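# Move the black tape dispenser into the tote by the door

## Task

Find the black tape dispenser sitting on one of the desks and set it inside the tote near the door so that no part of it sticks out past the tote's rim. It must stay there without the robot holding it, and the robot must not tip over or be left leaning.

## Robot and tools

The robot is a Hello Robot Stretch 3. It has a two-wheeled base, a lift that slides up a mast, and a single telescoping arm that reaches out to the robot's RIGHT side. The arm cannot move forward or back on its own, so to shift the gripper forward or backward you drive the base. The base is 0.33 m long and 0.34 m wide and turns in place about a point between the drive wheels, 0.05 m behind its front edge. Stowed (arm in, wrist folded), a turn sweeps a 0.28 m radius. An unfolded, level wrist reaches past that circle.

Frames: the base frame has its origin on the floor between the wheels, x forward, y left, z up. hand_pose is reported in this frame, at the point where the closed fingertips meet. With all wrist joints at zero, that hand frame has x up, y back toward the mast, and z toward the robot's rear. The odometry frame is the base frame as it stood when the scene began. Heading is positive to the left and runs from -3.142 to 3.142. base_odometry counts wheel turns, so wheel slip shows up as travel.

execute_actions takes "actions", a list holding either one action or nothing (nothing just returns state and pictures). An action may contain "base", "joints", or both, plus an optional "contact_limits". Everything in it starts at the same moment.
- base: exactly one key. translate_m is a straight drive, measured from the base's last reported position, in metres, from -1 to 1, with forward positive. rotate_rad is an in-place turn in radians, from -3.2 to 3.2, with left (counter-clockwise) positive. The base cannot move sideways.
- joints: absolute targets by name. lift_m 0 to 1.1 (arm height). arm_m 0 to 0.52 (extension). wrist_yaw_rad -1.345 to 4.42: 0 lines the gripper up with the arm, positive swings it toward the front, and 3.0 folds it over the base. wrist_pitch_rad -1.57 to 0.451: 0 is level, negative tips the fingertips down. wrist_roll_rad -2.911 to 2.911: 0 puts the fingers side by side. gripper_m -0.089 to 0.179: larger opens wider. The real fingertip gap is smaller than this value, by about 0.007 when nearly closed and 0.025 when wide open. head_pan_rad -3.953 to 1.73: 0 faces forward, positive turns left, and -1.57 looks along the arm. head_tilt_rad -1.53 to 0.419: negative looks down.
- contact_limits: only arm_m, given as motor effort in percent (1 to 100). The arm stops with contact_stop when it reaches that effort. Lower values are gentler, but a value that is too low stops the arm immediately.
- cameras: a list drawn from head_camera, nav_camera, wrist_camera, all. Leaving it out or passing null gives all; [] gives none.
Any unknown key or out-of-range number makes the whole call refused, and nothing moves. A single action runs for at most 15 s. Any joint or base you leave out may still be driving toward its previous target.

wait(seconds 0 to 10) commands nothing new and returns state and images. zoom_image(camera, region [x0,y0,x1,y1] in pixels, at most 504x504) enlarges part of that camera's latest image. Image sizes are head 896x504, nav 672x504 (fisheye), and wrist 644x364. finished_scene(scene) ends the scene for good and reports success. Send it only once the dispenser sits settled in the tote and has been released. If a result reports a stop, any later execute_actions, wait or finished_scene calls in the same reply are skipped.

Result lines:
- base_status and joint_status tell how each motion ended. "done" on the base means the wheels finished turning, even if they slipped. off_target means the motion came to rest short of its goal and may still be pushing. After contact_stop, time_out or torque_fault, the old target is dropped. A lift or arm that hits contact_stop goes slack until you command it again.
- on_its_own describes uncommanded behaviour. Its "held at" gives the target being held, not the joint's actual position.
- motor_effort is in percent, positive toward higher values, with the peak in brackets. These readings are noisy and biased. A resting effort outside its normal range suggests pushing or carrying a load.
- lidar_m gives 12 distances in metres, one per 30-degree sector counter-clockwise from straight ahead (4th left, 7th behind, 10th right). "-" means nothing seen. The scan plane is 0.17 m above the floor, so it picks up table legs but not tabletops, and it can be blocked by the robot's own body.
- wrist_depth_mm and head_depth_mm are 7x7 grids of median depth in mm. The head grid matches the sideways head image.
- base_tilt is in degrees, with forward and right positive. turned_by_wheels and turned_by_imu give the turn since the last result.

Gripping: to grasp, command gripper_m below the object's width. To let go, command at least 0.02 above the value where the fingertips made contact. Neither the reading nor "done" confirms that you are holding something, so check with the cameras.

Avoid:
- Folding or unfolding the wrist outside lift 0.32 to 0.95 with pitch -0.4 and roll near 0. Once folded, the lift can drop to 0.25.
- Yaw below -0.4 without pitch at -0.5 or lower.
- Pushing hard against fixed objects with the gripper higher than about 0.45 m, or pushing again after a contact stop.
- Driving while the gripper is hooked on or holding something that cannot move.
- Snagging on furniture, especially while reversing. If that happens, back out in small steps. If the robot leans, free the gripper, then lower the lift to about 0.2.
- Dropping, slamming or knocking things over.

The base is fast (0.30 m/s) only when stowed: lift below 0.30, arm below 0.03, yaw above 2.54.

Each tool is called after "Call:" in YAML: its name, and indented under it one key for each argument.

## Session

Call:
execute_actions:
  actions: []

Scene clock: 0.00 s.
base_odometry: x=+0.000 y=+0.000 heading=+0.000 (m, m, rad; odometry frame)
turned_by_wheels: +0.000 (rad since the last result)
turned_by_imu: +0.000 (rad since the last result)
base_tilt: forward=-0.3 right=+0.4 (deg)
lidar_m: 1.04 1.17 1.85 1.85 0.83 0.69 0.69 0.78 1.28 1.67 1.24 1.04
head_depth_mm: 955 954 951 950 946 949 945 / 973 965 967 964 964 962 962 / 983 989 985 985 987 985 979 / 1001 1010 1005 999 1000 1001 998 / 1027 1007 1003 1013 1015 1012 1014 / 1043 1025 1016 1022 1037 1030 1031 / 1066 1045 1040 1039 1056 1058 1056
base_status: not commanded
joint_positions: lift_m=+0.385 arm_m=+0.000 wrist_yaw_rad=+2.811 wrist_pitch_rad=-0.358 wrist_roll_rad=+0.006 gripper_m=+0.037 head_pan_rad=+0.005 head_tilt_rad=-0.007
joint_status: not commanded
motor_effort: left_wheel=+1 right_wheel=+0 lift_m=+34 arm_m=+0 wrist_yaw_rad=+0 wrist_pitch_rad=+6 wrist_roll_rad=+0 gripper_m=-1 head_pan_rad=-1 head_tilt_rad=+2 (%)
hand_pose: x=+0.0538 y=+0.0744 z=+0.4109 quat_wxyz=(+0.239, +0.709, +0.010, +0.664) (m; base frame)
wrist_depth_mm: - - - - - - - / - - - - - - - / - - - - - - - / - 916 948 975 - - - / - 747 794 772 805 814 832 / 612 646 - 643 663 678 684 / 529 - 550 558 567 575 584
pictures: head_camera (sideways: a quarter turn clockwise sets it upright), nav_camera (sideways: a quarter turn counterclockwise sets it upright), wrist_camera
Images, in order (width x height): head_camera 896x504, nav_camera 672x504, wrist_camera 644x364.

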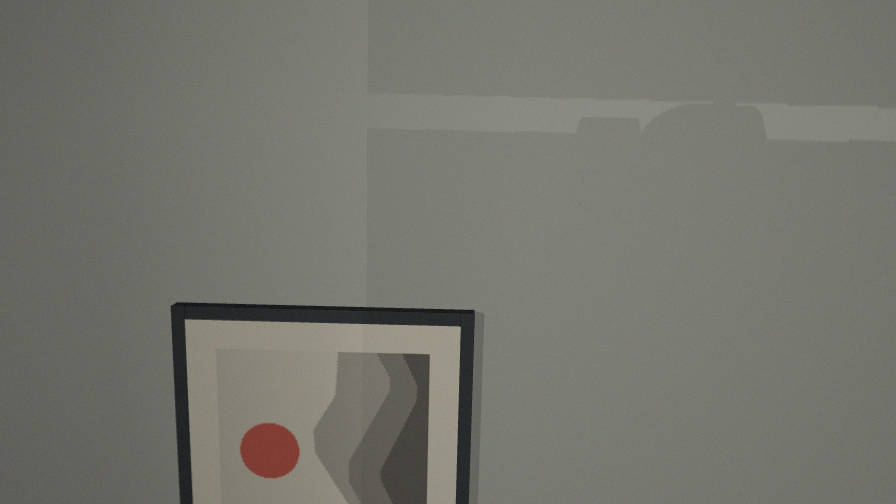

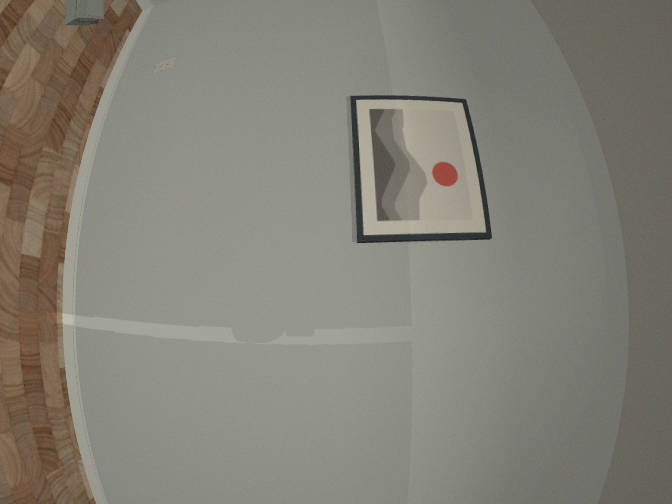

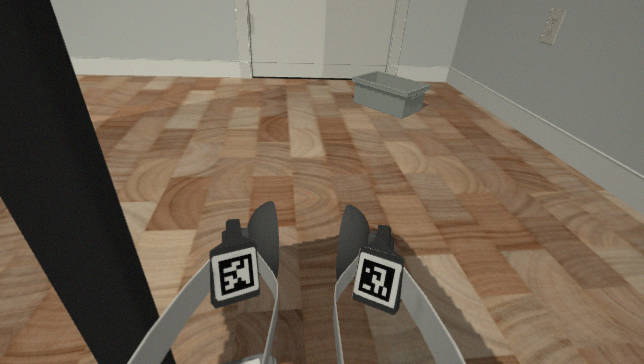

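Tote is on the left near the wall ahead.

Call:
execute_actions:
  actions:
    - {"joints":{"head_pan_rad":1.3,"head_tilt_rad":-0.5}}
  cameras: ["head_camera","nav_camera"]

Call:
execute_actions:
  actions:
    - {"joints":{"head_pan_rad":-1.6,"head_tilt_rad":-0.4}}
  cameras: ["head_camera","nav_camera"]

Call:
execute_actions:
  actions:
    - {"joints":{"head_pan_rad":-3.2,"head_tilt_rad":-0.4}}
  cameras: ["nav_camera"]

Scene clock: 1.67 s.
base_odometry: x=+0.000 y=+0.000 heading=+0.000 (m, m, rad; odometry frame)
turned_by_wheels: +0.000 (rad since the last result)
turned_by_imu: +0.000 (rad since the last result)
base_tilt: forward=-0.3 right=+0.4 (deg)
lidar_m: 1.04 1.17 1.85 1.85 0.83 0.70 0.69 0.78 1.29 1.67 1.24 1.04
head_depth_mm: 1626 1769 1939 2138 2087 1643 1356 / 1593 1736 1888 2082 2069 1640 1349 / 1585 1723 1890 2056 2048 1632 1346 / 1580 1690 1857 2033 2050 1625 1339 / 1565 1690 1836 2016 2023 1613 1334 / 1551 1676 1823 2023 2021 1604 1331 / 1555 1676 1819 1991 2005 1596 1318
base_status: not commanded
joint_positions: lift_m=+0.385 arm_m=+0.000 wrist_yaw_rad=+2.811 wrist_pitch_rad=-0.358 wrist_roll_rad=+0.006 gripper_m=+0.037 head_pan_rad=+1.293 head_tilt_rad=-0.493
joint_status: all done
motor_effort: left_wheel=+1(1) right_wheel=+0(0) lift_m=+34(34) arm_m=+0(0) wrist_yaw_rad=+1(0) wrist_pitch_rad=+6(6) wrist_roll_rad=+1(0) gripper_m=+0(0) head_pan_rad=+3(37) head_tilt_rad=-3(27) (%)
hand_pose: x=+0.0538 y=+0.0744 z=+0.4109 quat_wxyz=(+0.239, +0.709, +0.010, +0.664) (m; base frame)
wrist_depth_mm: - - - - - - - / - - - - - - - / - - - - - - - / - 929 959 980 - - - / - 749 788 777 807 809 835 / 612 646 - 645 668 679 689 / 530 - 554 552 564 572 577
pictures: head_camera (sideways: a quarter turn clockwise sets it upright), nav_camera (sideways: a quarter turn counterclockwise sets it upright)
Images, in order (width x height): head_camera 896x504, nav_camera 672x504.

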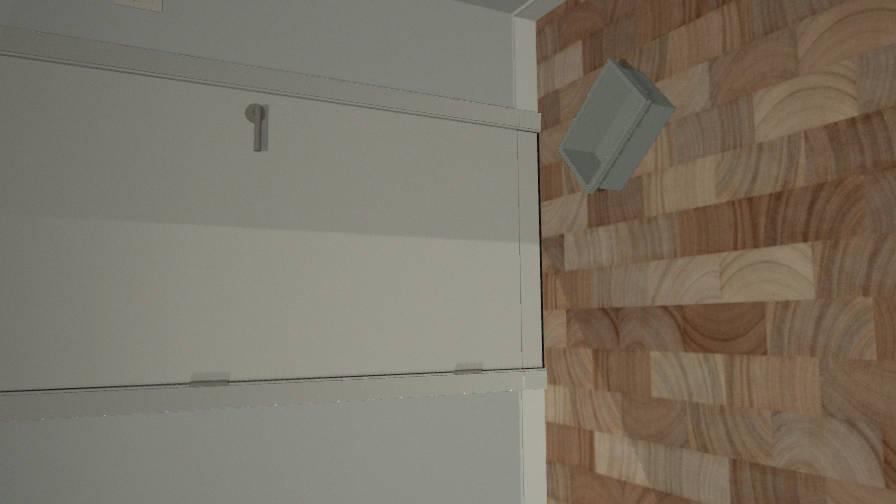

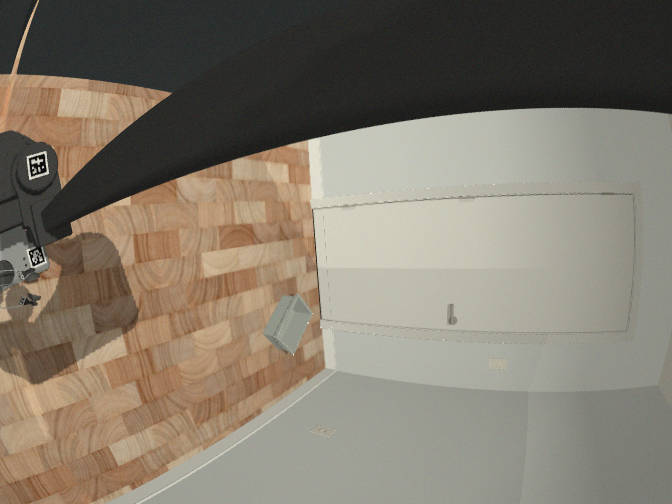

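Scene clock: 3.60 s.
base_odometry: x=+0.000 y=+0.000 heading=+0.000 (m, m, rad; odometry frame)
turned_by_wheels: +0.000 (rad since the last result)
turned_by_imu: +0.000 (rad since the last result)
base_tilt: forward=-0.4 right=+0.5 (deg)
lidar_m: 1.04 1.17 1.85 1.84 0.83 0.69 0.69 0.78 1.28 1.67 1.24 1.04
head_depth_mm: 1559 1671 1731 1884 2060 1792 1444 / 1590 1693 1779 1845 1999 1794 1439 / 1610 1735 1801 1886 2053 1787 1437 / 1638 1739 1831 1939 2057 1753 1426 / 1647 1770 1830 1926 2033 1755 1417 / 1690 1799 1925 2069 2183 1746 1418 / 1716 1824 1962 2117 2160 1732 1417
base_status: not commanded
joint_positions: lift_m=+0.385 arm_m=+0.000 wrist_yaw_rad=+2.811 wrist_pitch_rad=-0.358 wrist_roll_rad=+0.006 gripper_m=+0.037 head_pan_rad=-1.593 head_tilt_rad=-0.409
joint_status: all done
motor_effort: left_wheel=+1(1) right_wheel=+0(0) lift_m=+34(34) arm_m=+0(0) wrist_yaw_rad=+1(1) wrist_pitch_rad=+6(5) wrist_roll_rad=+1(0) gripper_m=+0(1) head_pan_rad=-4(38) head_tilt_rad=+4(12) (%)
hand_pose: x=+0.0538 y=+0.0744 z=+0.4109 quat_wxyz=(+0.239, +0.709, +0.010, +0.664) (m; base frame)
wrist_depth_mm: - - - - - - - / - - - - - - - / - - - - - - - / - 928 950 968 989 - 990 / - 751 785 777 812 814 836 / 610 651 - 651 672 675 681 / 529 - 547 551 568 577 581
pictures: head_camera (sideways: a quarter turn clockwise sets it upright), nav_camera (sideways: a quarter turn counterclockwise sets it upright)
Images, in order (width x height): head_camera 896x504, nav_camera 672x504.

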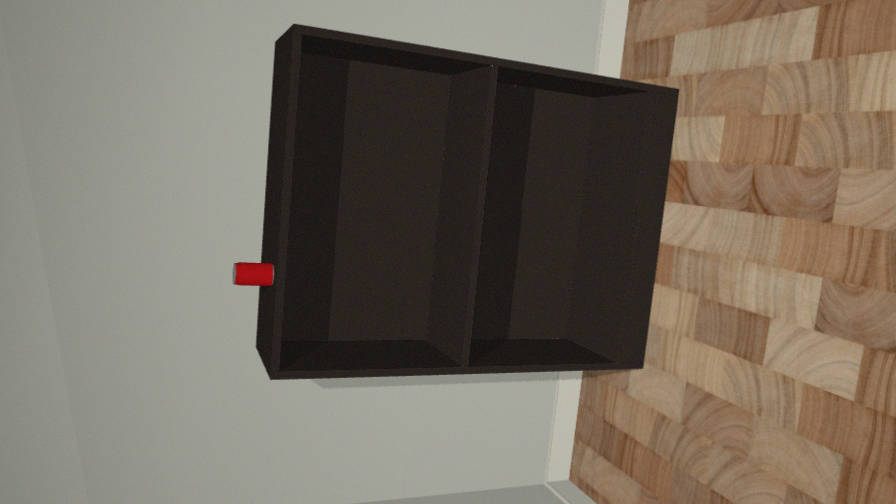

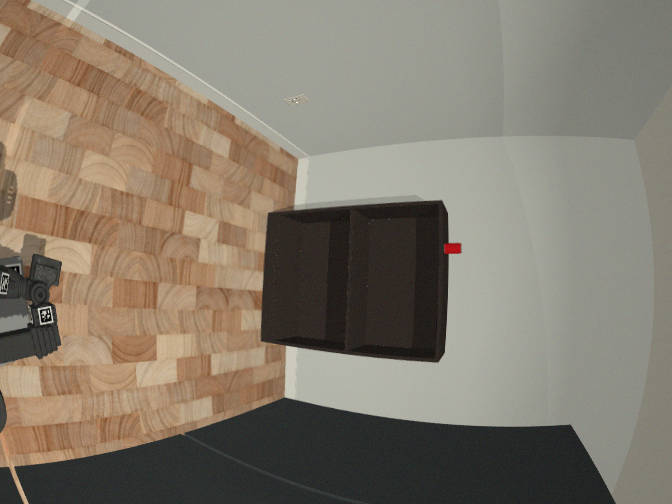

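Scene clock: 4.97 s.
base_odometry: x=+0.000 y=+0.000 heading=+0.000 (m, m, rad; odometry frame)
turned_by_wheels: +0.000 (rad since the last result)
turned_by_imu: +0.000 (rad since the last result)
base_tilt: forward=-0.4 right=+0.4 (deg)
lidar_m: 1.04 1.17 1.85 1.84 0.83 0.70 0.69 0.78 1.28 1.67 1.24 1.04
head_depth_mm: 558 595 637 685 738 800 881 / 565 604 645 695 751 818 894 / 585 621 670 711 774 837 915 / 580 617 664 714 774 853 944 / 586 626 670 723 785 858 949 / 593 634 682 732 796 871 967 / 599 640 691 743 813 889 986
base_status: not commanded
joint_positions: lift_m=+0.385 arm_m=+0.000 wrist_yaw_rad=+2.811 wrist_pitch_rad=-0.358 wrist_roll_rad=+0.006 gripper_m=+0.037 head_pan_rad=-3.193 head_tilt_rad=-0.409
joint_status: all done
motor_effort: left_wheel=+1(1) right_wheel=-1(1) lift_m=+33(34) arm_m=+0(1) wrist_yaw_rad=+0(0) wrist_pitch_rad=+6(6) wrist_roll_rad=+0(0) gripper_m=+0(1) head_pan_rad=-4(39) head_tilt_rad=+4(3) (%)
hand_pose: x=+0.0538 y=+0.0744 z=+0.4109 quat_wxyz=(+0.239, +0.709, +0.010, +0.664) (m; base frame)
wrist_depth_mm: - - - - - - - / - - - - - - - / - - - - - - - / - 925 952 967 990 - - / - 760 780 774 804 821 825 / 610 651 - 645 667 679 685 / 532 - 548 553 566 572 582
pictures: nav_camera (sideways: a quarter turn counterclockwise sets it upright)
Images, in order (width x height): nav_camera 672x504.

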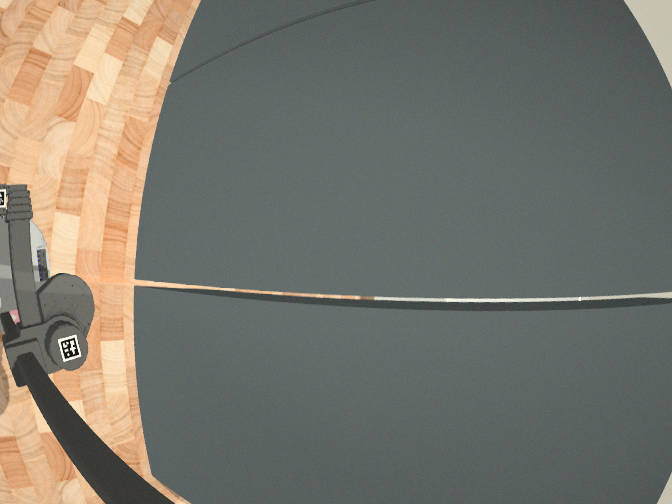

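Call:
execute_actions:
  actions:
    - {"base":{"rotate_rad":1.5},"joints":{"lift_m":0.25,"head_pan_rad":0,"head_tilt_rad":-0.6}}
  cameras: []

Call:
execute_actions:
  actions:
    - {"base":{"translate_m":1.0}}
  cameras: ["nav_camera"]

Scene clock: 8.07 s.
base_odometry: x=+0.000 y=+0.000 heading=+1.500 (m, m, rad; odometry frame)
turned_by_wheels: +1.500 (rad since the last result)
turned_by_imu: +1.509 (rad since the last result)
base_tilt: forward=-0.4 right=+0.4 (deg)
lidar_m: 1.84 0.88 0.70 0.69 0.75 1.14 1.68 1.32 1.05 1.04 1.13 1.71
head_depth_mm: 1523 1674 1845 2079 1783 1520 1270 / 1541 1690 1880 2102 1863 1506 1269 / 1562 1710 1896 2095 1823 1498 1268 / 1575 1717 1894 2097 1827 1483 1269 / 1595 1761 1968 2125 1815 1488 1255 / 1621 1776 1948 2124 1807 1481 1242 / 1623 1795 1992 2157 1784 1470 1246
base_status: done
joint_positions: lift_m=+0.250 arm_m=+0.000 wrist_yaw_rad=+2.811 wrist_pitch_rad=-0.358 wrist_roll_rad=+0.006 gripper_m=+0.037 head_pan_rad=-0.007 head_tilt_rad=-0.593
joint_status: all done
motor_effort: left_wheel=-4(12) right_wheel=+2(7) lift_m=+26(29) arm_m=+0(1) wrist_yaw_rad=+0(1) wrist_pitch_rad=+6(6) wrist_roll_rad=+1(0) gripper_m=-1(1) head_pan_rad=+2(38) head_tilt_rad=-3(18) (%)
hand_pose: x=+0.0538 y=+0.0744 z=+0.2765 quat_wxyz=(+0.239, +0.709, +0.010, +0.664) (m; base frame)
wrist_depth_mm: 597 625 662 689 724 762 818 / - 660 710 755 795 830 - / - 728 769 812 863 913 - / - 697 710 719 737 764 793 / - 563 590 575 600 606 620 / 453 487 - 480 493 501 506 / - - - 414 416 426 430
pictures: none
No camera images: the call's "cameras" was empty. Leave "cameras" out to get every camera's image.

Scene clock: 13.00 s.
base_odometry: x=+0.071 y=+0.997 heading=+1.500 (m, m, rad; odometry frame)
turned_by_wheels: +0.000 (rad since the last result)
turned_by_imu: +0.004 (rad since the last result)
base_tilt: forward=-0.4 right=+0.5 (deg)
lidar_m: 0.86 0.96 1.47 0.57 0.61 0.93 2.58 1.48 1.18 1.17 1.09 0.88
head_depth_mm: 695 764 842 942 1063 1236 1270 / 702 772 851 956 1077 1246 1269 / 707 774 858 964 1093 1275 1264 / 724 793 876 977 1118 1301 1255 / 738 813 904 1012 1157 1341 1252 / 742 818 913 1024 1174 1366 1246 / 754 828 921 1039 1189 1366 1243
base_status: done
joint_positions: lift_m=+0.250 arm_m=+0.000 wrist_yaw_rad=+2.811 wrist_pitch_rad=-0.358 wrist_roll_rad=+0.006 gripper_m=+0.037 head_pan_rad=-0.007 head_tilt_rad=-0.594
joint_status: not commanded
motor_effort: left_wheel=-5(11) right_wheel=+2(8) lift_m=+27(27) arm_m=-1(0) wrist_yaw_rad=+1(1) wrist_pitch_rad=+6(6) wrist_roll_rad=+1(0) gripper_m=+1(1) head_pan_rad=+3(3) head_tilt_rad=-3(3) (%)
hand_pose: x=+0.0538 y=+0.0744 z=+0.2765 quat_wxyz=(+0.239, +0.709, +0.010, +0.664) (m; base frame)
wrist_depth_mm: 497 512 - - - - 840 / - 557 - - - - 854 / - 602 818 965 - - 845 / - 648 679 720 743 764 772 / - 556 583 577 597 607 612 / 456 483 - 481 499 502 512 / - - - 413 418 426 431
pictures: nav_camera (sideways: a quarter turn counterclockwise sets it upright)
Images, in order (width x height): nav_camera 672x504.

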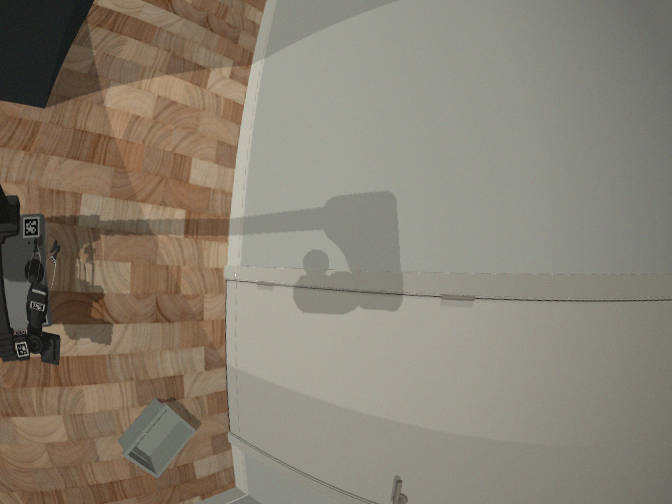

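Call:
execute_actions:
  actions:
    - {"base":{"translate_m":0.44}}
  cameras: []

Call:
execute_actions:
  actions:
    - {"base":{"rotate_rad":1.57},"joints":{"head_tilt_rad":-0.4}}
  cameras: ["head_camera","nav_camera"]

Scene clock: 16.43 s.
base_odometry: x=+0.102 y=+1.436 heading=+1.499 (m, m, rad; odometry frame)
turned_by_wheels: +0.000 (rad since the last result)
turned_by_imu: +0.001 (rad since the last result)
base_tilt: forward=-0.4 right=+0.4 (deg)
lidar_m: 0.43 0.50 0.76 3.12 0.72 0.84 2.99 1.54 1.24 1.19 0.55 0.43
head_depth_mm: 322 358 397 444 502 582 691 / 320 351 391 438 509 591 703 / 341 370 405 448 501 584 710 / 353 388 431 484 549 632 744 / 356 392 436 489 560 652 783 / 360 397 441 496 568 664 802 / 363 400 445 504 576 678 817
base_status: done
joint_positions: lift_m=+0.250 arm_m=+0.000 wrist_yaw_rad=+2.811 wrist_pitch_rad=-0.358 wrist_roll_rad=+0.006 gripper_m=+0.037 head_pan_rad=-0.007 head_tilt_rad=-0.594
joint_status: not commanded
motor_effort: left_wheel=-4(9) right_wheel=+2(7) lift_m=+27(27) arm_m=+0(1) wrist_yaw_rad=+1(0) wrist_pitch_rad=+6(6) wrist_roll_rad=+1(0) gripper_m=+1(0) head_pan_rad=+4(3) head_tilt_rad=-3(3) (%)
hand_pose: x=+0.0538 y=+0.0744 z=+0.2765 quat_wxyz=(+0.239, +0.709, +0.010, +0.664) (m; base frame)
wrist_depth_mm: - - - - 904 568 417 / - - - - 914 584 420 / - 907 939 942 881 591 429 / - 696 702 724 729 589 428 / - 555 583 574 599 559 434 / 455 485 - 480 496 500 430 / - - - 414 416 427 413
pictures: none
No camera images: the call's "cameras" was empty. Leave "cameras" out to get every camera's image.

Scene clock: 18.63 s.
base_odometry: x=+0.102 y=+1.436 heading=+3.069 (m, m, rad; odometry frame)
turned_by_wheels: +1.570 (rad since the last result)
turned_by_imu: +1.579 (rad since the last result)
base_tilt: forward=-0.4 right=+0.5 (deg)
lidar_m: 2.95 0.72 0.82 3.00 1.57 1.24 1.23 0.56 0.44 0.43 0.50 0.75
head_depth_mm: 2029 1943 1861 1765 1698 1614 1407 / 2944 3095 3296 2851 2260 1790 1440 / 3009 3242 3458 3334 2329 1778 1427 / 3021 3220 3398 3212 2301 1771 1429 / 3069 3219 3399 3313 2287 1759 1418 / 3082 3265 3537 3263 2244 1744 1407 / 3082 3305 3591 3231 2244 1717 1401
base_status: done
joint_positions: lift_m=+0.250 arm_m=+0.000 wrist_yaw_rad=+2.811 wrist_pitch_rad=-0.358 wrist_roll_rad=+0.006 gripper_m=+0.037 head_pan_rad=-0.007 head_tilt_rad=-0.408
joint_status: all done
motor_effort: left_wheel=-4(14) right_wheel=+2(8) lift_m=+27(27) arm_m=-1(1) wrist_yaw_rad=+0(1) wrist_pitch_rad=+6(6) wrist_roll_rad=+1(1) gripper_m=+1(0) head_pan_rad=+2(4) head_tilt_rad=+3(22) (%)
hand_pose: x=+0.0538 y=+0.0743 z=+0.2765 quat_wxyz=(+0.239, +0.709, +0.010, +0.664) (m; base frame)
wrist_depth_mm: - - - - 970 622 610 / - - - - 984 658 671 / - 889 932 953 919 715 754 / - 691 701 716 743 748 782 / - 556 579 580 601 603 617 / 454 480 - 486 496 503 508 / - - - 414 419 428 430
pictures: head_camera (sideways: a quarter turn clockwise sets it upright), nav_camera (sideways: a quarter turn counterclockwise sets it upright)
Images, in order (width x height): head_camera 896x504, nav_camera 672x504.

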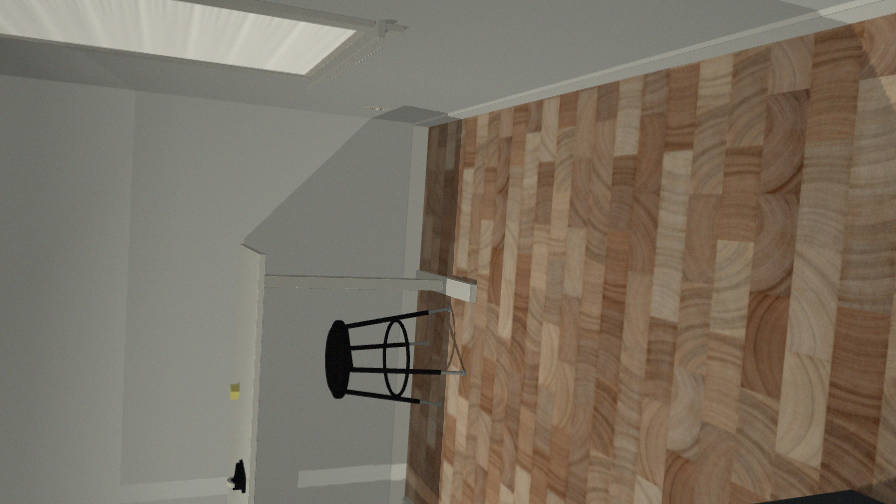

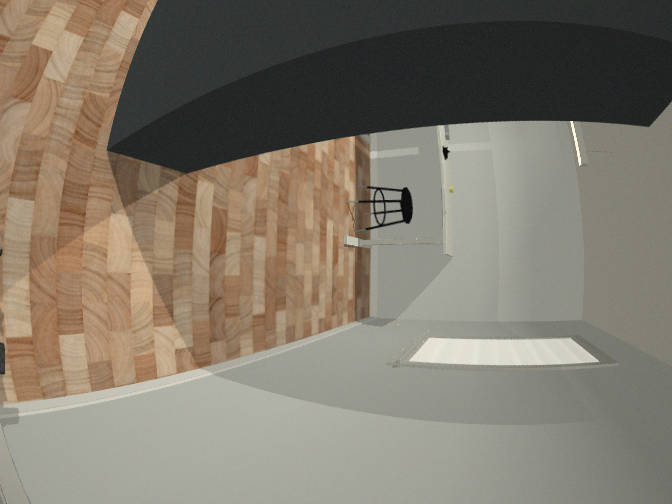

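Call:
execute_actions:
  actions:
    - {"base":{"translate_m":0.9}}
  cameras: []

Call:
execute_actions:
  actions:
    - {"base":{"rotate_rad":0.6}}
  cameras: []

Call:
execute_actions:
  actions:
    - {"base":{"translate_m":1.0},"joints":{"head_pan_rad":-0.5,"head_tilt_rad":-0.5}}
  cameras: ["head_camera","nav_camera"]

Scene clock: 23.73 s.
base_odometry: x=-0.795 y=+1.502 heading=+3.069 (m, m, rad; odometry frame)
turned_by_wheels: +0.000 (rad since the last result)
turned_by_imu: +0.003 (rad since the last result)
base_tilt: forward=-0.4 right=+0.4 (deg)
lidar_m: 2.07 2.63 0.40 0.39 0.43 2.13 1.46 0.72 0.57 0.57 0.61 0.93
head_depth_mm: 2187 2311 2348 2231 2089 1790 1450 / 2238 2408 2535 2744 2340 1793 1440 / 2262 2400 2557 2806 2324 1778 1439 / 2267 2417 2514 2762 2309 1766 1423 / 2264 2450 2606 2804 2292 1755 1424 / 2275 2458 2621 2788 2285 1753 1422 / 2323 2502 2660 2825 2265 1734 1412
base_status: done
joint_positions: lift_m=+0.250 arm_m=+0.000 wrist_yaw_rad=+2.811 wrist_pitch_rad=-0.358 wrist_roll_rad=+0.006 gripper_m=+0.037 head_pan_rad=-0.007 head_tilt_rad=-0.408
joint_status: not commanded
motor_effort: left_wheel=-4(10) right_wheel=+3(6) lift_m=+27(27) arm_m=-1(1) wrist_yaw_rad=+0(1) wrist_pitch_rad=+6(6) wrist_roll_rad=+0(1) gripper_m=+1(0) head_pan_rad=+3(3) head_tilt_rad=+3(3) (%)
hand_pose: x=+0.0538 y=+0.0743 z=+0.2765 quat_wxyz=(+0.239, +0.709, +0.010, +0.664) (m; base frame)
wrist_depth_mm: 355 372 387 - - - - / - 399 423 - - - - / - 433 457 949 986 - - / - 475 505 717 745 765 782 / - 517 535 569 596 602 616 / 459 487 - 481 499 501 508 / - - - 414 419 429 431
pictures: none
No camera images: the call's "cameras" was empty. Leave "cameras" out to get every camera's image.

Scene clock: 25.23 s.
base_odometry: x=-0.795 y=+1.502 heading=-2.614 (m, m, rad; odometry frame)
turned_by_wheels: +0.600 (rad since the last result)
turned_by_imu: +0.603 (rad since the last result)
base_tilt: forward=-0.4 right=+0.5 (deg)
lidar_m: 2.63 0.40 0.39 0.44 2.12 1.24 0.68 0.57 0.57 0.64 1.03 2.07
head_depth_mm: 2380 2515 2599 2796 2356 1798 1446 / 2545 2668 2774 2966 2344 1784 1438 / 2693 2879 2966 2948 2343 1773 1434 / 2887 3081 3300 3308 2319 1753 1427 / 3154 3369 3626 3287 2301 1761 1426 / 3415 3603 3877 3264 2281 1750 1415 / 3242 3423 3678 3168 2259 1733 1400
base_status: done
joint_positions: lift_m=+0.250 arm_m=+0.000 wrist_yaw_rad=+2.811 wrist_pitch_rad=-0.358 wrist_roll_rad=+0.006 gripper_m=+0.037 head_pan_rad=-0.007 head_tilt_rad=-0.408
joint_status: not commanded
motor_effort: left_wheel=-4(15) right_wheel=+2(7) lift_m=+27(27) arm_m=-1(1) wrist_yaw_rad=+0(0) wrist_pitch_rad=+6(6) wrist_roll_rad=+1(0) gripper_m=+1(1) head_pan_rad=+4(3) head_tilt_rad=+3(3) (%)
hand_pose: x=+0.0538 y=+0.0743 z=+0.2765 quat_wxyz=(+0.239, +0.709, +0.010, +0.664) (m; base frame)
wrist_depth_mm: - - 464 416 373 359 - / - - 502 445 403 - - / - 905 559 487 433 977 - / - 699 615 535 470 757 786 / - 559 581 568 525 606 614 / 455 481 - 478 495 499 507 / - - - 415 417 426 432
pictures: none
No camera images: the call's "cameras" was empty. Leave "cameras" out to get every camera's image.

Scene clock: 30.17 s.
base_odometry: x=-1.659 y=+0.999 heading=-2.615 (m, m, rad; odometry frame)
turned_by_wheels: +0.000 (rad since the last result)
turned_by_imu: +0.004 (rad since the last result)
base_tilt: forward=-0.4 right=+0.5 (deg)
lidar_m: 1.66 2.25 1.69 0.91 1.12 0.70 1.47 1.23 1.22 1.37 1.46 1.23
head_depth_mm: 1556 1680 1319 1948 1961 1642 1360 / 1579 1707 1312 1612 1979 1631 1350 / 1621 1715 1401 2004 2004 1611 1336 / 1648 1749 1373 2118 2043 1620 1333 / 1685 1789 1341 2164 2033 1610 1336 / 1710 1812 1454 2238 2025 1617 1319 / 1740 1837 1440 2166 1884 1592 1319
base_status: done
joint_positions: lift_m=+0.250 arm_m=+0.000 wrist_yaw_rad=+2.811 wrist_pitch_rad=-0.358 wrist_roll_rad=+0.006 gripper_m=+0.037 head_pan_rad=-0.493 head_tilt_rad=-0.494
joint_status: all done
motor_effort: left_wheel=-4(10) right_wheel=+3(7) lift_m=+27(27) arm_m=-1(1) wrist_yaw_rad=+0(1) wrist_pitch_rad=+6(6) wrist_roll_rad=+0(0) gripper_m=+0(2) head_pan_rad=-3(27) head_tilt_rad=-3(10) (%)
hand_pose: x=+0.0538 y=+0.0743 z=+0.2765 quat_wxyz=(+0.239, +0.709, +0.010, +0.664) (m; base frame)
wrist_depth_mm: 890 818 - - - - - / - 886 - - - - - / - 815 926 952 998 - - / - 687 707 721 746 757 787 / - 561 583 577 592 604 619 / 455 485 - 479 495 500 510 / - - - 415 416 427 433
pictures: head_camera (sideways: a quarter turn clockwise sets it upright), nav_camera (sideways: a quarter turn counterclockwise sets it upright)
Images, in order (width x height): head_camera 896x504, nav_camera 672x504.

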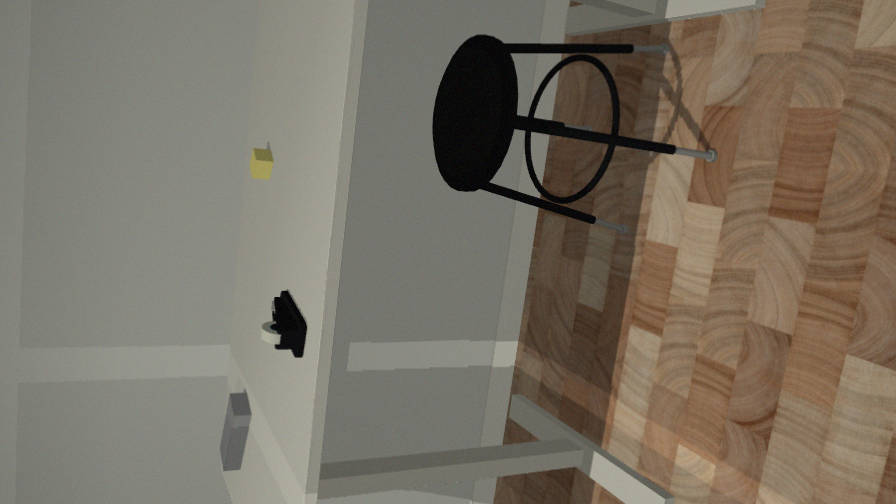

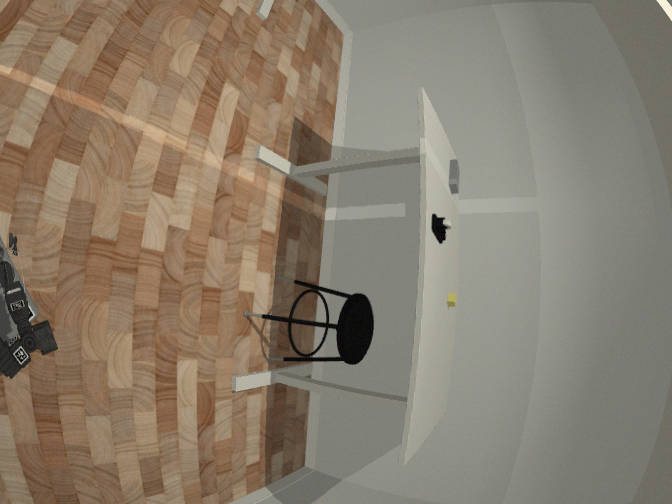

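Call:
execute_actions:
  actions:
    - {"base":{"rotate_rad":-0.42}}
  cameras: []

Call:
execute_actions:
  actions:
    - {"base":{"translate_m":0.82}}
  cameras: []

Call:
execute_actions:
  actions:
    - {"base":{"rotate_rad":1.43},"joints":{"head_pan_rad":-1.5,"head_tilt_rad":-0.8,"lift_m":0.93,"wrist_pitch_rad":-0.4}}
  cameras: ["head_camera","nav_camera"]

Scene clock: 32.70 s.
base_odometry: x=-1.659 y=+0.999 heading=-3.034 (m, m, rad; odometry frame)
turned_by_wheels: -0.420 (rad since the last result)
turned_by_imu: -0.423 (rad since the last result)
base_tilt: forward=-0.3 right=+0.5 (deg)
lidar_m: 1.66 2.27 2.24 1.69 1.06 1.12 0.70 1.38 1.22 1.22 1.45 1.46
head_depth_mm: 1749 1914 2114 2252 2082 1651 1358 / 1720 1876 2013 2272 2055 1632 1350 / 1671 1816 1530 2208 2051 1624 1346 / 1647 1772 1371 2075 1863 1628 1336 / 1608 1722 1347 2008 1956 1614 1338 / 1585 1693 1327 1621 1923 1598 1328 / 1558 1654 1305 1977 1928 1591 1328
base_status: done
joint_positions: lift_m=+0.250 arm_m=+0.000 wrist_yaw_rad=+2.811 wrist_pitch_rad=-0.358 wrist_roll_rad=+0.006 gripper_m=+0.037 head_pan_rad=-0.493 head_tilt_rad=-0.494
joint_status: not commanded
motor_effort: left_wheel=+6(17) right_wheel=-3(6) lift_m=+27(27) arm_m=-1(1) wrist_yaw_rad=+0(1) wrist_pitch_rad=+5(6) wrist_roll_rad=+1(1) gripper_m=+0(0) head_pan_rad=-3(4) head_tilt_rad=-3(2) (%)
hand_pose: x=+0.0538 y=+0.0743 z=+0.2765 quat_wxyz=(+0.239, +0.709, +0.010, +0.664) (m; base frame)
wrist_depth_mm: - - - - - - - / - - - - - - - / - 892 927 954 - - - / - 697 707 722 747 764 777 / - 553 581 581 597 608 621 / 453 484 - 483 493 498 512 / - - - 412 419 428 433
pictures: none
No camera images: the call's "cameras" was empty. Leave "cameras" out to get every camera's image.

Scene clock: 37.13 s.
base_odometry: x=-2.475 y=+0.911 heading=-3.034 (m, m, rad; odometry frame)
turned_by_wheels: +0.000 (rad since the last result)
turned_by_imu: +0.003 (rad since the last result)
base_tilt: forward=-0.3 right=+0.5 (deg)
lidar_m: 1.14 0.88 1.82 2.15 2.14 1.48 1.51 1.66 1.47 1.47 0.54 0.70
head_depth_mm: 1021 1116 1177 767 561 487 1230 / 1001 1092 1147 758 558 482 863 / 982 1063 1121 752 553 465 1251 / 959 1046 1096 746 551 449 1300 / 946 1020 1074 736 546 445 1298 / 924 1001 1049 730 541 430 1324 / 914 977 1030 722 537 427 1289
base_status: done
joint_positions: lift_m=+0.250 arm_m=+0.000 wrist_yaw_rad=+2.811 wrist_pitch_rad=-0.358 wrist_roll_rad=+0.006 gripper_m=+0.037 head_pan_rad=-0.493 head_tilt_rad=-0.495
joint_status: not commanded
motor_effort: left_wheel=+6(18) right_wheel=-3(5) lift_m=+27(27) arm_m=-1(0) wrist_yaw_rad=+0(1) wrist_pitch_rad=+6(6) wrist_roll_rad=+1(1) gripper_m=+0(0) head_pan_rad=-5(3) head_tilt_rad=-2(3) (%)
hand_pose: x=+0.0538 y=+0.0743 z=+0.2765 quat_wxyz=(+0.239, +0.709, +0.010, +0.664) (m; base frame)
wrist_depth_mm: - - - - - - - / - - - - - - - / - 911 922 962 991 - - / - 690 697 720 745 723 720 / - 559 584 579 593 612 623 / 454 482 - 482 497 501 507 / - - - 414 419 425 434
pictures: none
No camera images: the call's "cameras" was empty. Leave "cameras" out to get every camera's image.

Scene clock: 44.13 s.
base_odometry: x=-2.475 y=+0.911 heading=-1.604 (m, m, rad; odometry frame)
turned_by_wheels: +1.430 (rad since the last result)
turned_by_imu: +1.438 (rad since the last result)
base_tilt: forward=-0.3 right=+0.5 (deg)
lidar_m: 1.83 1.94 1.48 1.51 1.82 1.48 1.47 0.84 0.54 1.13 0.88 1.95
head_depth_mm: 944 798 603 499 - - 1155 / 956 783 597 482 - - 1173 / 969 773 591 478 - - - / 980 767 565 475 - - - / 996 758 504 485 - 1259 1165 / 1011 747 575 493 1542 1279 1150 / 1017 739 571 491 1398 1301 1143
base_status: done
joint_positions: lift_m=+0.930 arm_m=+0.000 wrist_yaw_rad=+2.811 wrist_pitch_rad=-0.411 wrist_roll_rad=+0.006 gripper_m=+0.037 head_pan_rad=-1.493 head_tilt_rad=-0.790
joint_status: all done
motor_effort: left_wheel=-4(13) right_wheel=+3(8) lift_m=+40(42) arm_m=-1(1) wrist_yaw_rad=+1(0) wrist_pitch_rad=+5(6) wrist_roll_rad=+1(0) gripper_m=-2(1) head_pan_rad=-3(37) head_tilt_rad=-4(21) (%)
hand_pose: x=+0.0518 y=+0.0684 z=+0.9439 quat_wxyz=(+0.257, +0.708, +0.028, +0.657) (m; base frame)
wrist_depth_mm: - - - - - - - / - - - - - - - / - - - - - - - / - - - - - - - / - - - - - - - / - - - - - - - / - - - - - - -
pictures: head_camera (sideways: a quarter turn clockwise sets it upright), nav_camera (sideways: a quarter turn counterclockwise sets it upright)
Images, in order (width x height): head_camera 896x504, nav_camera 672x504.

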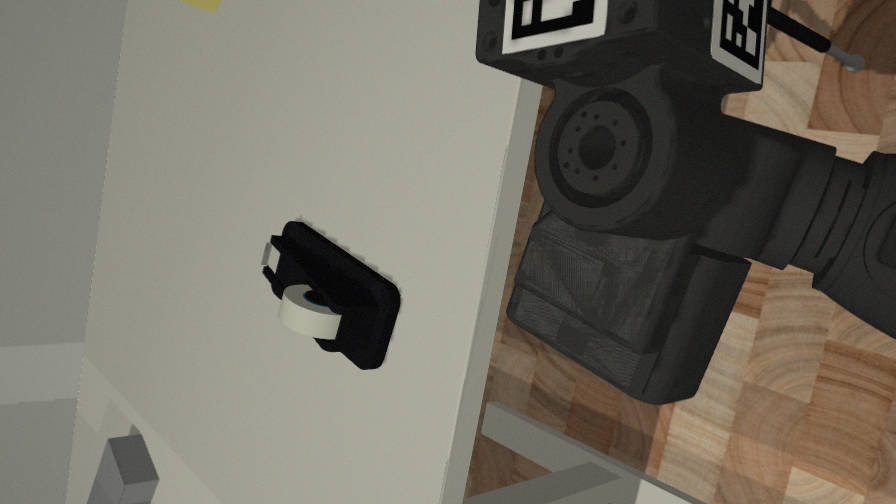

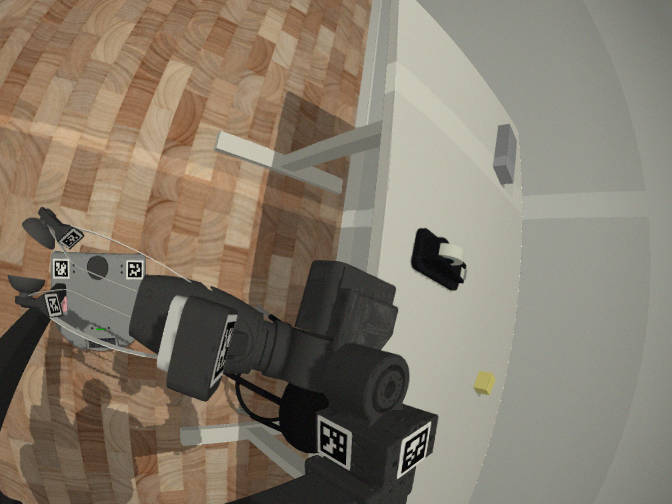

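Call:
execute_actions:
  actions:
    - {"joints":{"wrist_yaw_rad":1.57}}
  cameras: []

Call:
execute_actions:
  actions:
    - {"joints":{"lift_m":1.1,"wrist_pitch_rad":-1.2,"gripper_m":0.15}}
  cameras: []

Call:
execute_actions:
  actions:
    - {"joints":{"wrist_yaw_rad":-0.5,"arm_m":0.15}}

Scene clock: 46.73 s.
base_odometry: x=-2.475 y=+0.911 heading=-1.604 (m, m, rad; odometry frame)
turned_by_wheels: +0.000 (rad since the last result)
turned_by_imu: +0.000 (rad since the last result)
base_tilt: forward=-0.4 right=+0.4 (deg)
lidar_m: 1.83 1.94 1.48 1.51 1.81 1.48 1.47 0.83 0.54 1.13 0.88 1.94
head_depth_mm: 947 796 602 499 - - 1153 / 955 783 596 482 - - 1148 / 971 775 590 479 - - 1147 / 978 765 564 474 1524 - 1121 / 995 756 503 484 1523 1385 1102 / 1004 749 575 493 1518 - 1102 / 1018 739 570 491 1432 - 1087
base_status: not commanded
joint_positions: lift_m=+0.930 arm_m=+0.000 wrist_yaw_rad=+1.572 wrist_pitch_rad=-0.411 wrist_roll_rad=+0.006 gripper_m=+0.037 head_pan_rad=-1.493 head_tilt_rad=-0.790
joint_status: all done
motor_effort: left_wheel=-4(4) right_wheel=+2(2) lift_m=+40(40) arm_m=-1(1) wrist_yaw_rad=-1(1) wrist_pitch_rad=+5(5) wrist_roll_rad=+0(1) gripper_m=+0(0) head_pan_rad=-3(2) head_tilt_rad=-5(5) (%)
hand_pose: x=+0.2038 y=-0.1446 z=+0.9439 quat_wxyz=(+0.591, +0.593, -0.388, +0.386) (m; base frame)
wrist_depth_mm: - - - - - - - / - - - - - - 403 / - - - - - - 308 / - - - - - - - / - - - - - - - / - - - - - - - / - - - - - - 721
pictures: none
No camera images: the call's "cameras" was empty. Leave "cameras" out to get every camera's image.

Scene clock: 49.10 s.
base_odometry: x=-2.475 y=+0.911 heading=-1.604 (m, m, rad; odometry frame)
turned_by_wheels: +0.000 (rad since the last result)
turned_by_imu: +0.000 (rad since the last result)
base_tilt: forward=-0.3 right=+0.5 (deg)
lidar_m: 1.83 1.94 1.48 1.51 1.82 1.48 1.47 0.83 0.55 1.13 0.88 1.94
head_depth_mm: - - - - - 1308 1158 / - - - - - 1284 1170 / 969 773 572 - - - 1160 / 981 767 564 503 - - 1143 / 994 758 504 - - 1313 1176 / 1001 749 584 - - 1298 1150 / 1022 737 589 - - 1305 1145
base_status: not commanded
joint_positions: lift_m=+1.100 arm_m=+0.000 wrist_yaw_rad=+1.571 wrist_pitch_rad=-1.199 wrist_roll_rad=+0.006 gripper_m=+0.150 head_pan_rad=-1.493 head_tilt_rad=-0.790
joint_status: all done
motor_effort: left_wheel=-4(4) right_wheel=+2(2) lift_m=+40(42) arm_m=-1(1) wrist_yaw_rad=-1(0) wrist_pitch_rad=+0(7) wrist_roll_rad=+1(0) gripper_m=+1(98) head_pan_rad=-4(2) head_tilt_rad=-4(4) (%)
hand_pose: x=+0.0491 y=-0.1449 z=+0.9909 quat_wxyz=(+0.695, +0.695, -0.132, +0.129) (m; base frame)
wrist_depth_mm: - - - - - - - / - - - - - - 748 / - - - - - - - / - - - - - - - / - - - - - - 236 / - - - - - - 227 / - - - - - - 213
pictures: none
No camera images: the call's "cameras" was empty. Leave "cameras" out to get every camera's image.

Scene clock: 51.47 s.
base_odometry: x=-2.475 y=+0.911 heading=-1.604 (m, m, rad; odometry frame)
turned_by_wheels: +0.000 (rad since the last result)
turned_by_imu: +0.000 (rad since the last result)
base_tilt: forward=-0.4 right=+0.5 (deg)
lidar_m: 1.82 1.95 1.48 1.51 1.81 1.48 1.47 0.84 0.54 1.13 0.88 1.95
head_depth_mm: - 741 625 500 862 1350 1157 / - - - 482 1463 1332 1169 / - - - 479 1510 1324 1167 / 986 783 550 473 1528 1325 1154 / 995 757 505 483 1515 1319 1147 / 1007 748 575 491 1512 1313 1149 / 1016 740 571 490 1402 1302 1142
base_status: not commanded
joint_positions: lift_m=+1.100 arm_m=+0.150 wrist_yaw_rad=-0.499 wrist_pitch_rad=-1.199 wrist_roll_rad=+0.006 gripper_m=+0.150 head_pan_rad=-1.493 head_tilt_rad=-0.790
joint_status: all done
motor_effort: left_wheel=-4(4) right_wheel=+3(3) lift_m=+40(40) arm_m=+5(7) wrist_yaw_rad=-1(0) wrist_pitch_rad=+0(0) wrist_roll_rad=+0(0) gripper_m=+1(1) head_pan_rad=-3(2) head_tilt_rad=-4(4) (%)
hand_pose: x=-0.0553 y=-0.3564 z=+0.9909 quat_wxyz=(+0.465, +0.241, -0.665, -0.532) (m; base frame)
wrist_depth_mm: 199 223 225 229 232 235 239 / 193 216 220 222 226 229 230 / 188 211 214 217 219 223 225 / 188 206 208 211 213 217 - / 198 202 203 206 210 - - / 194 196 199 - - - - / 190 - - - - - -
pictures: head_camera (sideways: a quarter turn clockwise sets it upright), nav_camera (sideways: a quarter turn counterclockwise sets it upright), wrist_camera
Images, in order (width x height): head_camera 896x504, nav_camera 672x504, wrist_camera 644x364.

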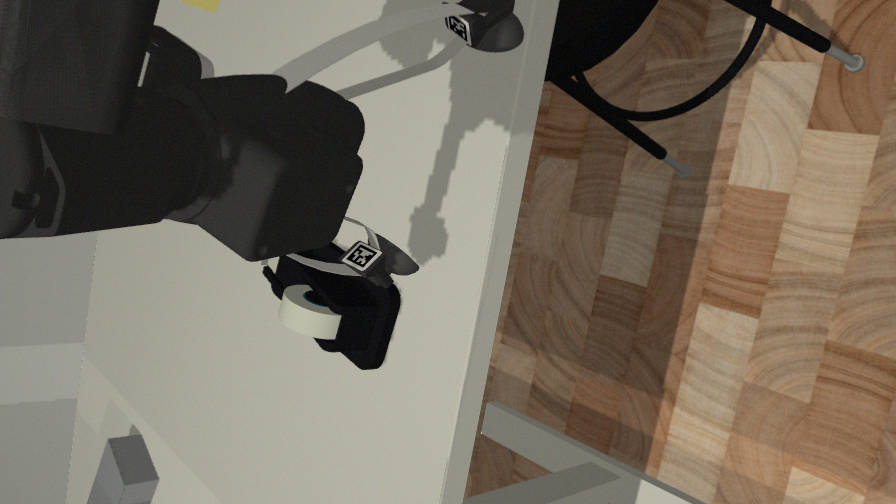

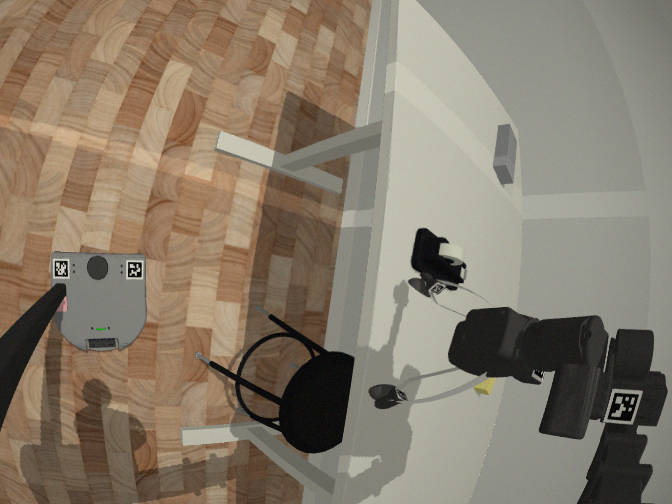

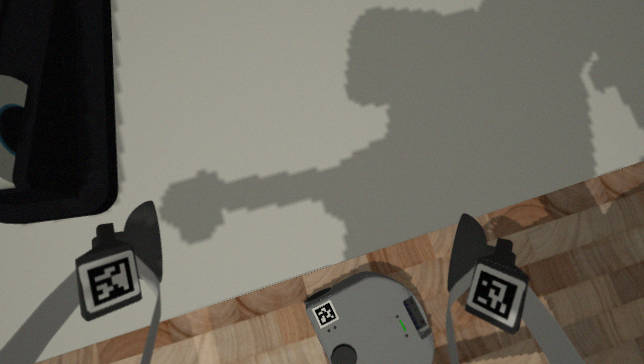

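Call:
execute_actions:
  actions:
    - {"joints":{"arm_m":0.03}}
  cameras: []

Call:
execute_actions:
  actions:
    - {"base":{"translate_m":0.195}}
  cameras: []

Call:
execute_actions:
  actions:
    - {"joints":{"arm_m":0.12,"gripper_m":0.179}}
  cameras: ["head_camera","wrist_camera"]

Scene clock: 54.50 s.
base_odometry: x=-2.475 y=+0.911 heading=-1.604 (m, m, rad; odometry frame)
turned_by_wheels: +0.000 (rad since the last result)
turned_by_imu: +0.000 (rad since the last result)
base_tilt: forward=-0.4 right=+0.4 (deg)
lidar_m: 1.83 1.95 1.48 1.52 1.81 1.48 1.46 0.84 0.55 1.13 0.88 1.95
head_depth_mm: - - - - 886 1338 1149 / - - - - 1448 1333 1174 / 951 - - - - 1328 1166 / 982 - 532 500 1463 1319 1158 / 995 758 504 485 1522 1314 1157 / 1004 748 576 492 1508 1313 1146 / 1023 737 570 491 1404 1299 1147
base_status: not commanded
joint_positions: lift_m=+1.100 arm_m=+0.030 wrist_yaw_rad=-0.499 wrist_pitch_rad=-1.200 wrist_roll_rad=+0.006 gripper_m=+0.150 head_pan_rad=-1.493 head_tilt_rad=-0.790
joint_status: all done
motor_effort: left_wheel=-4(4) right_wheel=+3(2) lift_m=+40(40) arm_m=-5(6) wrist_yaw_rad=+0(1) wrist_pitch_rad=+0(0) wrist_roll_rad=+0(0) gripper_m=+1(1) head_pan_rad=-3(2) head_tilt_rad=-4(4) (%)
hand_pose: x=-0.0553 y=-0.2370 z=+0.9909 quat_wxyz=(+0.465, +0.241, -0.665, -0.532) (m; base frame)
wrist_depth_mm: 218 223 226 229 231 237 - / 215 217 220 225 - - - / 210 214 - - - - - / - - - - - - - / - - - - - - - / - - - - - - - / - - - - - - -
pictures: none
No camera images: the call's "cameras" was empty. Leave "cameras" out to get every camera's image.

Scene clock: 57.60 s.
base_odometry: x=-2.481 y=+0.716 heading=-1.605 (m, m, rad; odometry frame)
turned_by_wheels: +0.000 (rad since the last result)
turned_by_imu: +0.000 (rad since the last result)
base_tilt: forward=-0.3 right=+0.4 (deg)
lidar_m: 1.64 1.79 1.42 1.61 1.56 1.67 1.65 0.69 0.78 1.16 0.80 1.64
head_depth_mm: - - - - 1516 1304 1174 / - - - - 1483 1332 1171 / 983 - - - - 1326 1163 / 1007 - 565 501 1458 1313 1156 / 1014 754 580 500 1509 1310 1156 / 1027 744 575 508 1366 1292 1149 / 1061 740 570 1641 1499 1289 1142
base_status: done
joint_positions: lift_m=+1.100 arm_m=+0.030 wrist_yaw_rad=-0.499 wrist_pitch_rad=-1.200 wrist_roll_rad=+0.006 gripper_m=+0.150 head_pan_rad=-1.493 head_tilt_rad=-0.790
joint_status: not commanded
motor_effort: left_wheel=-4(6) right_wheel=+3(5) lift_m=+40(40) arm_m=-5(5) wrist_yaw_rad=+0(0) wrist_pitch_rad=+0(0) wrist_roll_rad=+1(0) gripper_m=+1(0) head_pan_rad=-2(3) head_tilt_rad=-4(5) (%)
hand_pose: x=-0.0553 y=-0.2370 z=+0.9909 quat_wxyz=(+0.465, +0.241, -0.665, -0.532) (m; base frame)
wrist_depth_mm: 220 223 227 230 245 - - / 215 219 235 - - - - / - - - - - - - / - - - - - - - / - - - - - - - / - - - - - - - / - - - - - - -
pictures: none
No camera images: the call's "cameras" was empty. Leave "cameras" out to get every camera's image.

Scene clock: 59.50 s.
base_odometry: x=-2.481 y=+0.716 heading=-1.605 (m, m, rad; odometry frame)
turned_by_wheels: +0.000 (rad since the last result)
turned_by_imu: +0.000 (rad since the last result)
base_tilt: forward=-0.3 right=+0.4 (deg)
lidar_m: 1.63 1.80 1.42 1.62 1.55 1.67 1.66 0.69 0.78 1.16 0.80 1.64
head_depth_mm: - 728 578 479 1538 1315 1170 / - - - 481 1552 1330 1176 / - - - 480 1535 1324 1167 / 1005 766 594 489 1528 1317 1165 / 1018 756 582 498 1514 1315 1157 / 1023 747 575 509 1365 1288 1149 / 1062 740 570 1640 1505 1292 1144
base_status: not commanded
joint_positions: lift_m=+1.100 arm_m=+0.120 wrist_yaw_rad=-0.499 wrist_pitch_rad=-1.200 wrist_roll_rad=+0.006 gripper_m=+0.179 head_pan_rad=-1.493 head_tilt_rad=-0.790
joint_status: all done
motor_effort: left_wheel=-4(4) right_wheel=+3(2) lift_m=+40(40) arm_m=+5(7) wrist_yaw_rad=+0(0) wrist_pitch_rad=+0(0) wrist_roll_rad=+1(0) gripper_m=+0(97) head_pan_rad=-4(3) head_tilt_rad=-5(4) (%)
hand_pose: x=-0.0553 y=-0.3263 z=+0.9909 quat_wxyz=(+0.465, +0.241, -0.665, -0.532) (m; base frame)
wrist_depth_mm: 221 223 225 212 232 235 240 / 215 218 219 223 226 229 234 / 210 211 214 217 221 - - / 204 206 209 - - - - / 200 - - - - - - / - - - - - - - / - - - - - - -
pictures: head_camera (sideways: a quarter turn clockwise sets it upright), wrist_camera
Images, in order (width x height): head_camera 896x504, wrist_camera 644x364.

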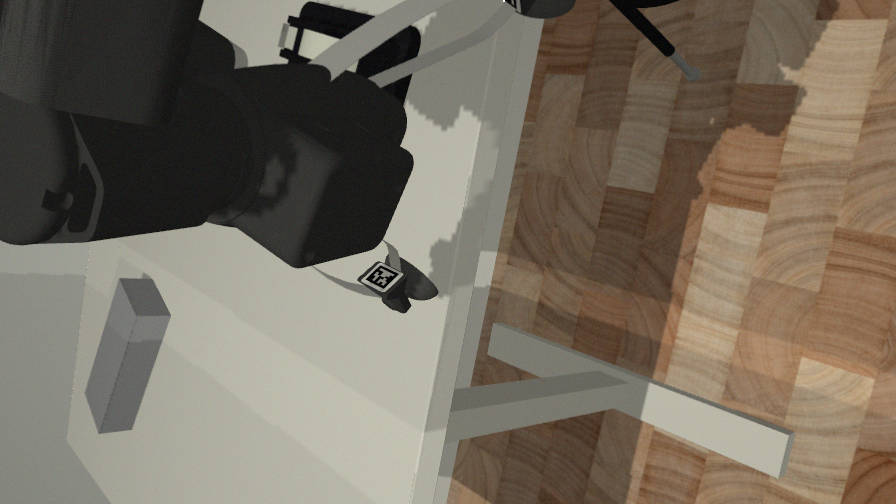

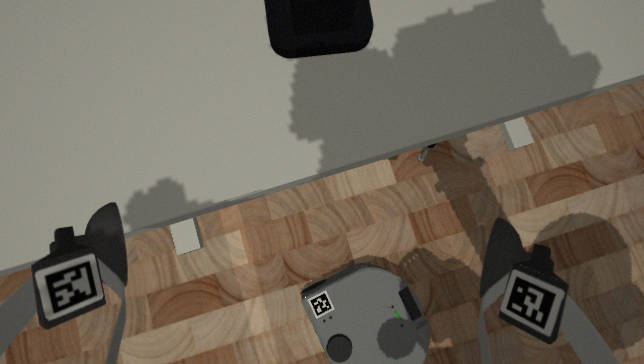

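Call:
execute_actions:
  actions:
    - {"joints":{"arm_m":0.27},"base":{"translate_m":-0.082}}
  cameras: ["head_camera","wrist_camera"]

Scene clock: 62.20 s.
base_odometry: x=-2.478 y=+0.798 heading=-1.605 (m, m, rad; odometry frame)
turned_by_wheels: +0.000 (rad since the last result)
turned_by_imu: -0.001 (rad since the last result)
base_tilt: forward=-0.3 right=+0.4 (deg)
lidar_m: 1.72 1.86 1.44 1.53 1.95 1.59 1.58 0.62 0.74 1.15 0.83 1.97
head_depth_mm: 970 797 626 485 1483 1316 1174 / - 749 574 482 1538 1316 1168 / - - 516 479 1548 1333 1163 / 993 764 577 487 1534 1322 1157 / 1011 756 580 497 1519 1310 1154 / 1012 747 574 507 1471 1300 1146 / 1036 736 570 505 1405 1277 1138
base_status: done
joint_positions: lift_m=+1.100 arm_m=+0.270 wrist_yaw_rad=-0.500 wrist_pitch_rad=-1.200 wrist_roll_rad=+0.006 gripper_m=+0.179 head_pan_rad=-1.493 head_tilt_rad=-0.790
joint_status: all done
motor_effort: left_wheel=-4(10) right_wheel=+2(3) lift_m=+40(40) arm_m=+5(5) wrist_yaw_rad=+0(0) wrist_pitch_rad=+0(0) wrist_roll_rad=+0(1) gripper_m=+1(0) head_pan_rad=-3(3) head_tilt_rad=-4(4) (%)
hand_pose: x=-0.0553 y=-0.4763 z=+0.9909 quat_wxyz=(+0.465, +0.241, -0.665, -0.532) (m; base frame)
wrist_depth_mm: 220 223 225 228 232 234 238 / 214 218 216 209 224 228 231 / 209 210 204 202 219 223 224 / 204 206 205 178 215 216 219 / 200 201 201 154 208 212 213 / - 196 197 144 203 204 208 / 189 191 193 195 198 200 204
pictures: head_camera (sideways: a quarter turn clockwise sets it upright), wrist_camera
Images, in order (width x height): head_camera 896x504, wrist_camera 644x364.

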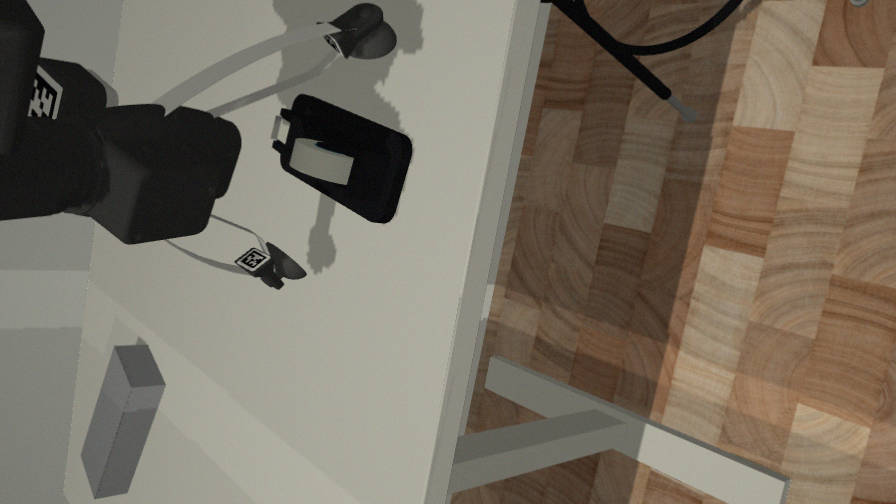

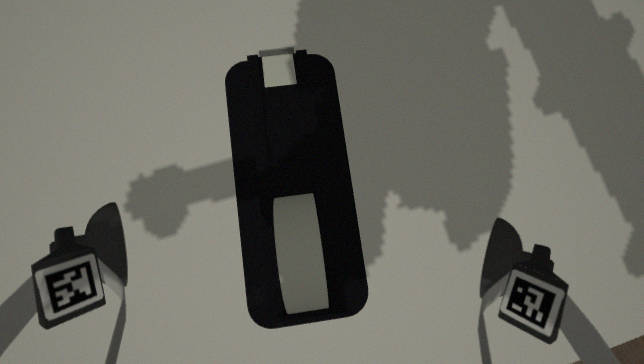

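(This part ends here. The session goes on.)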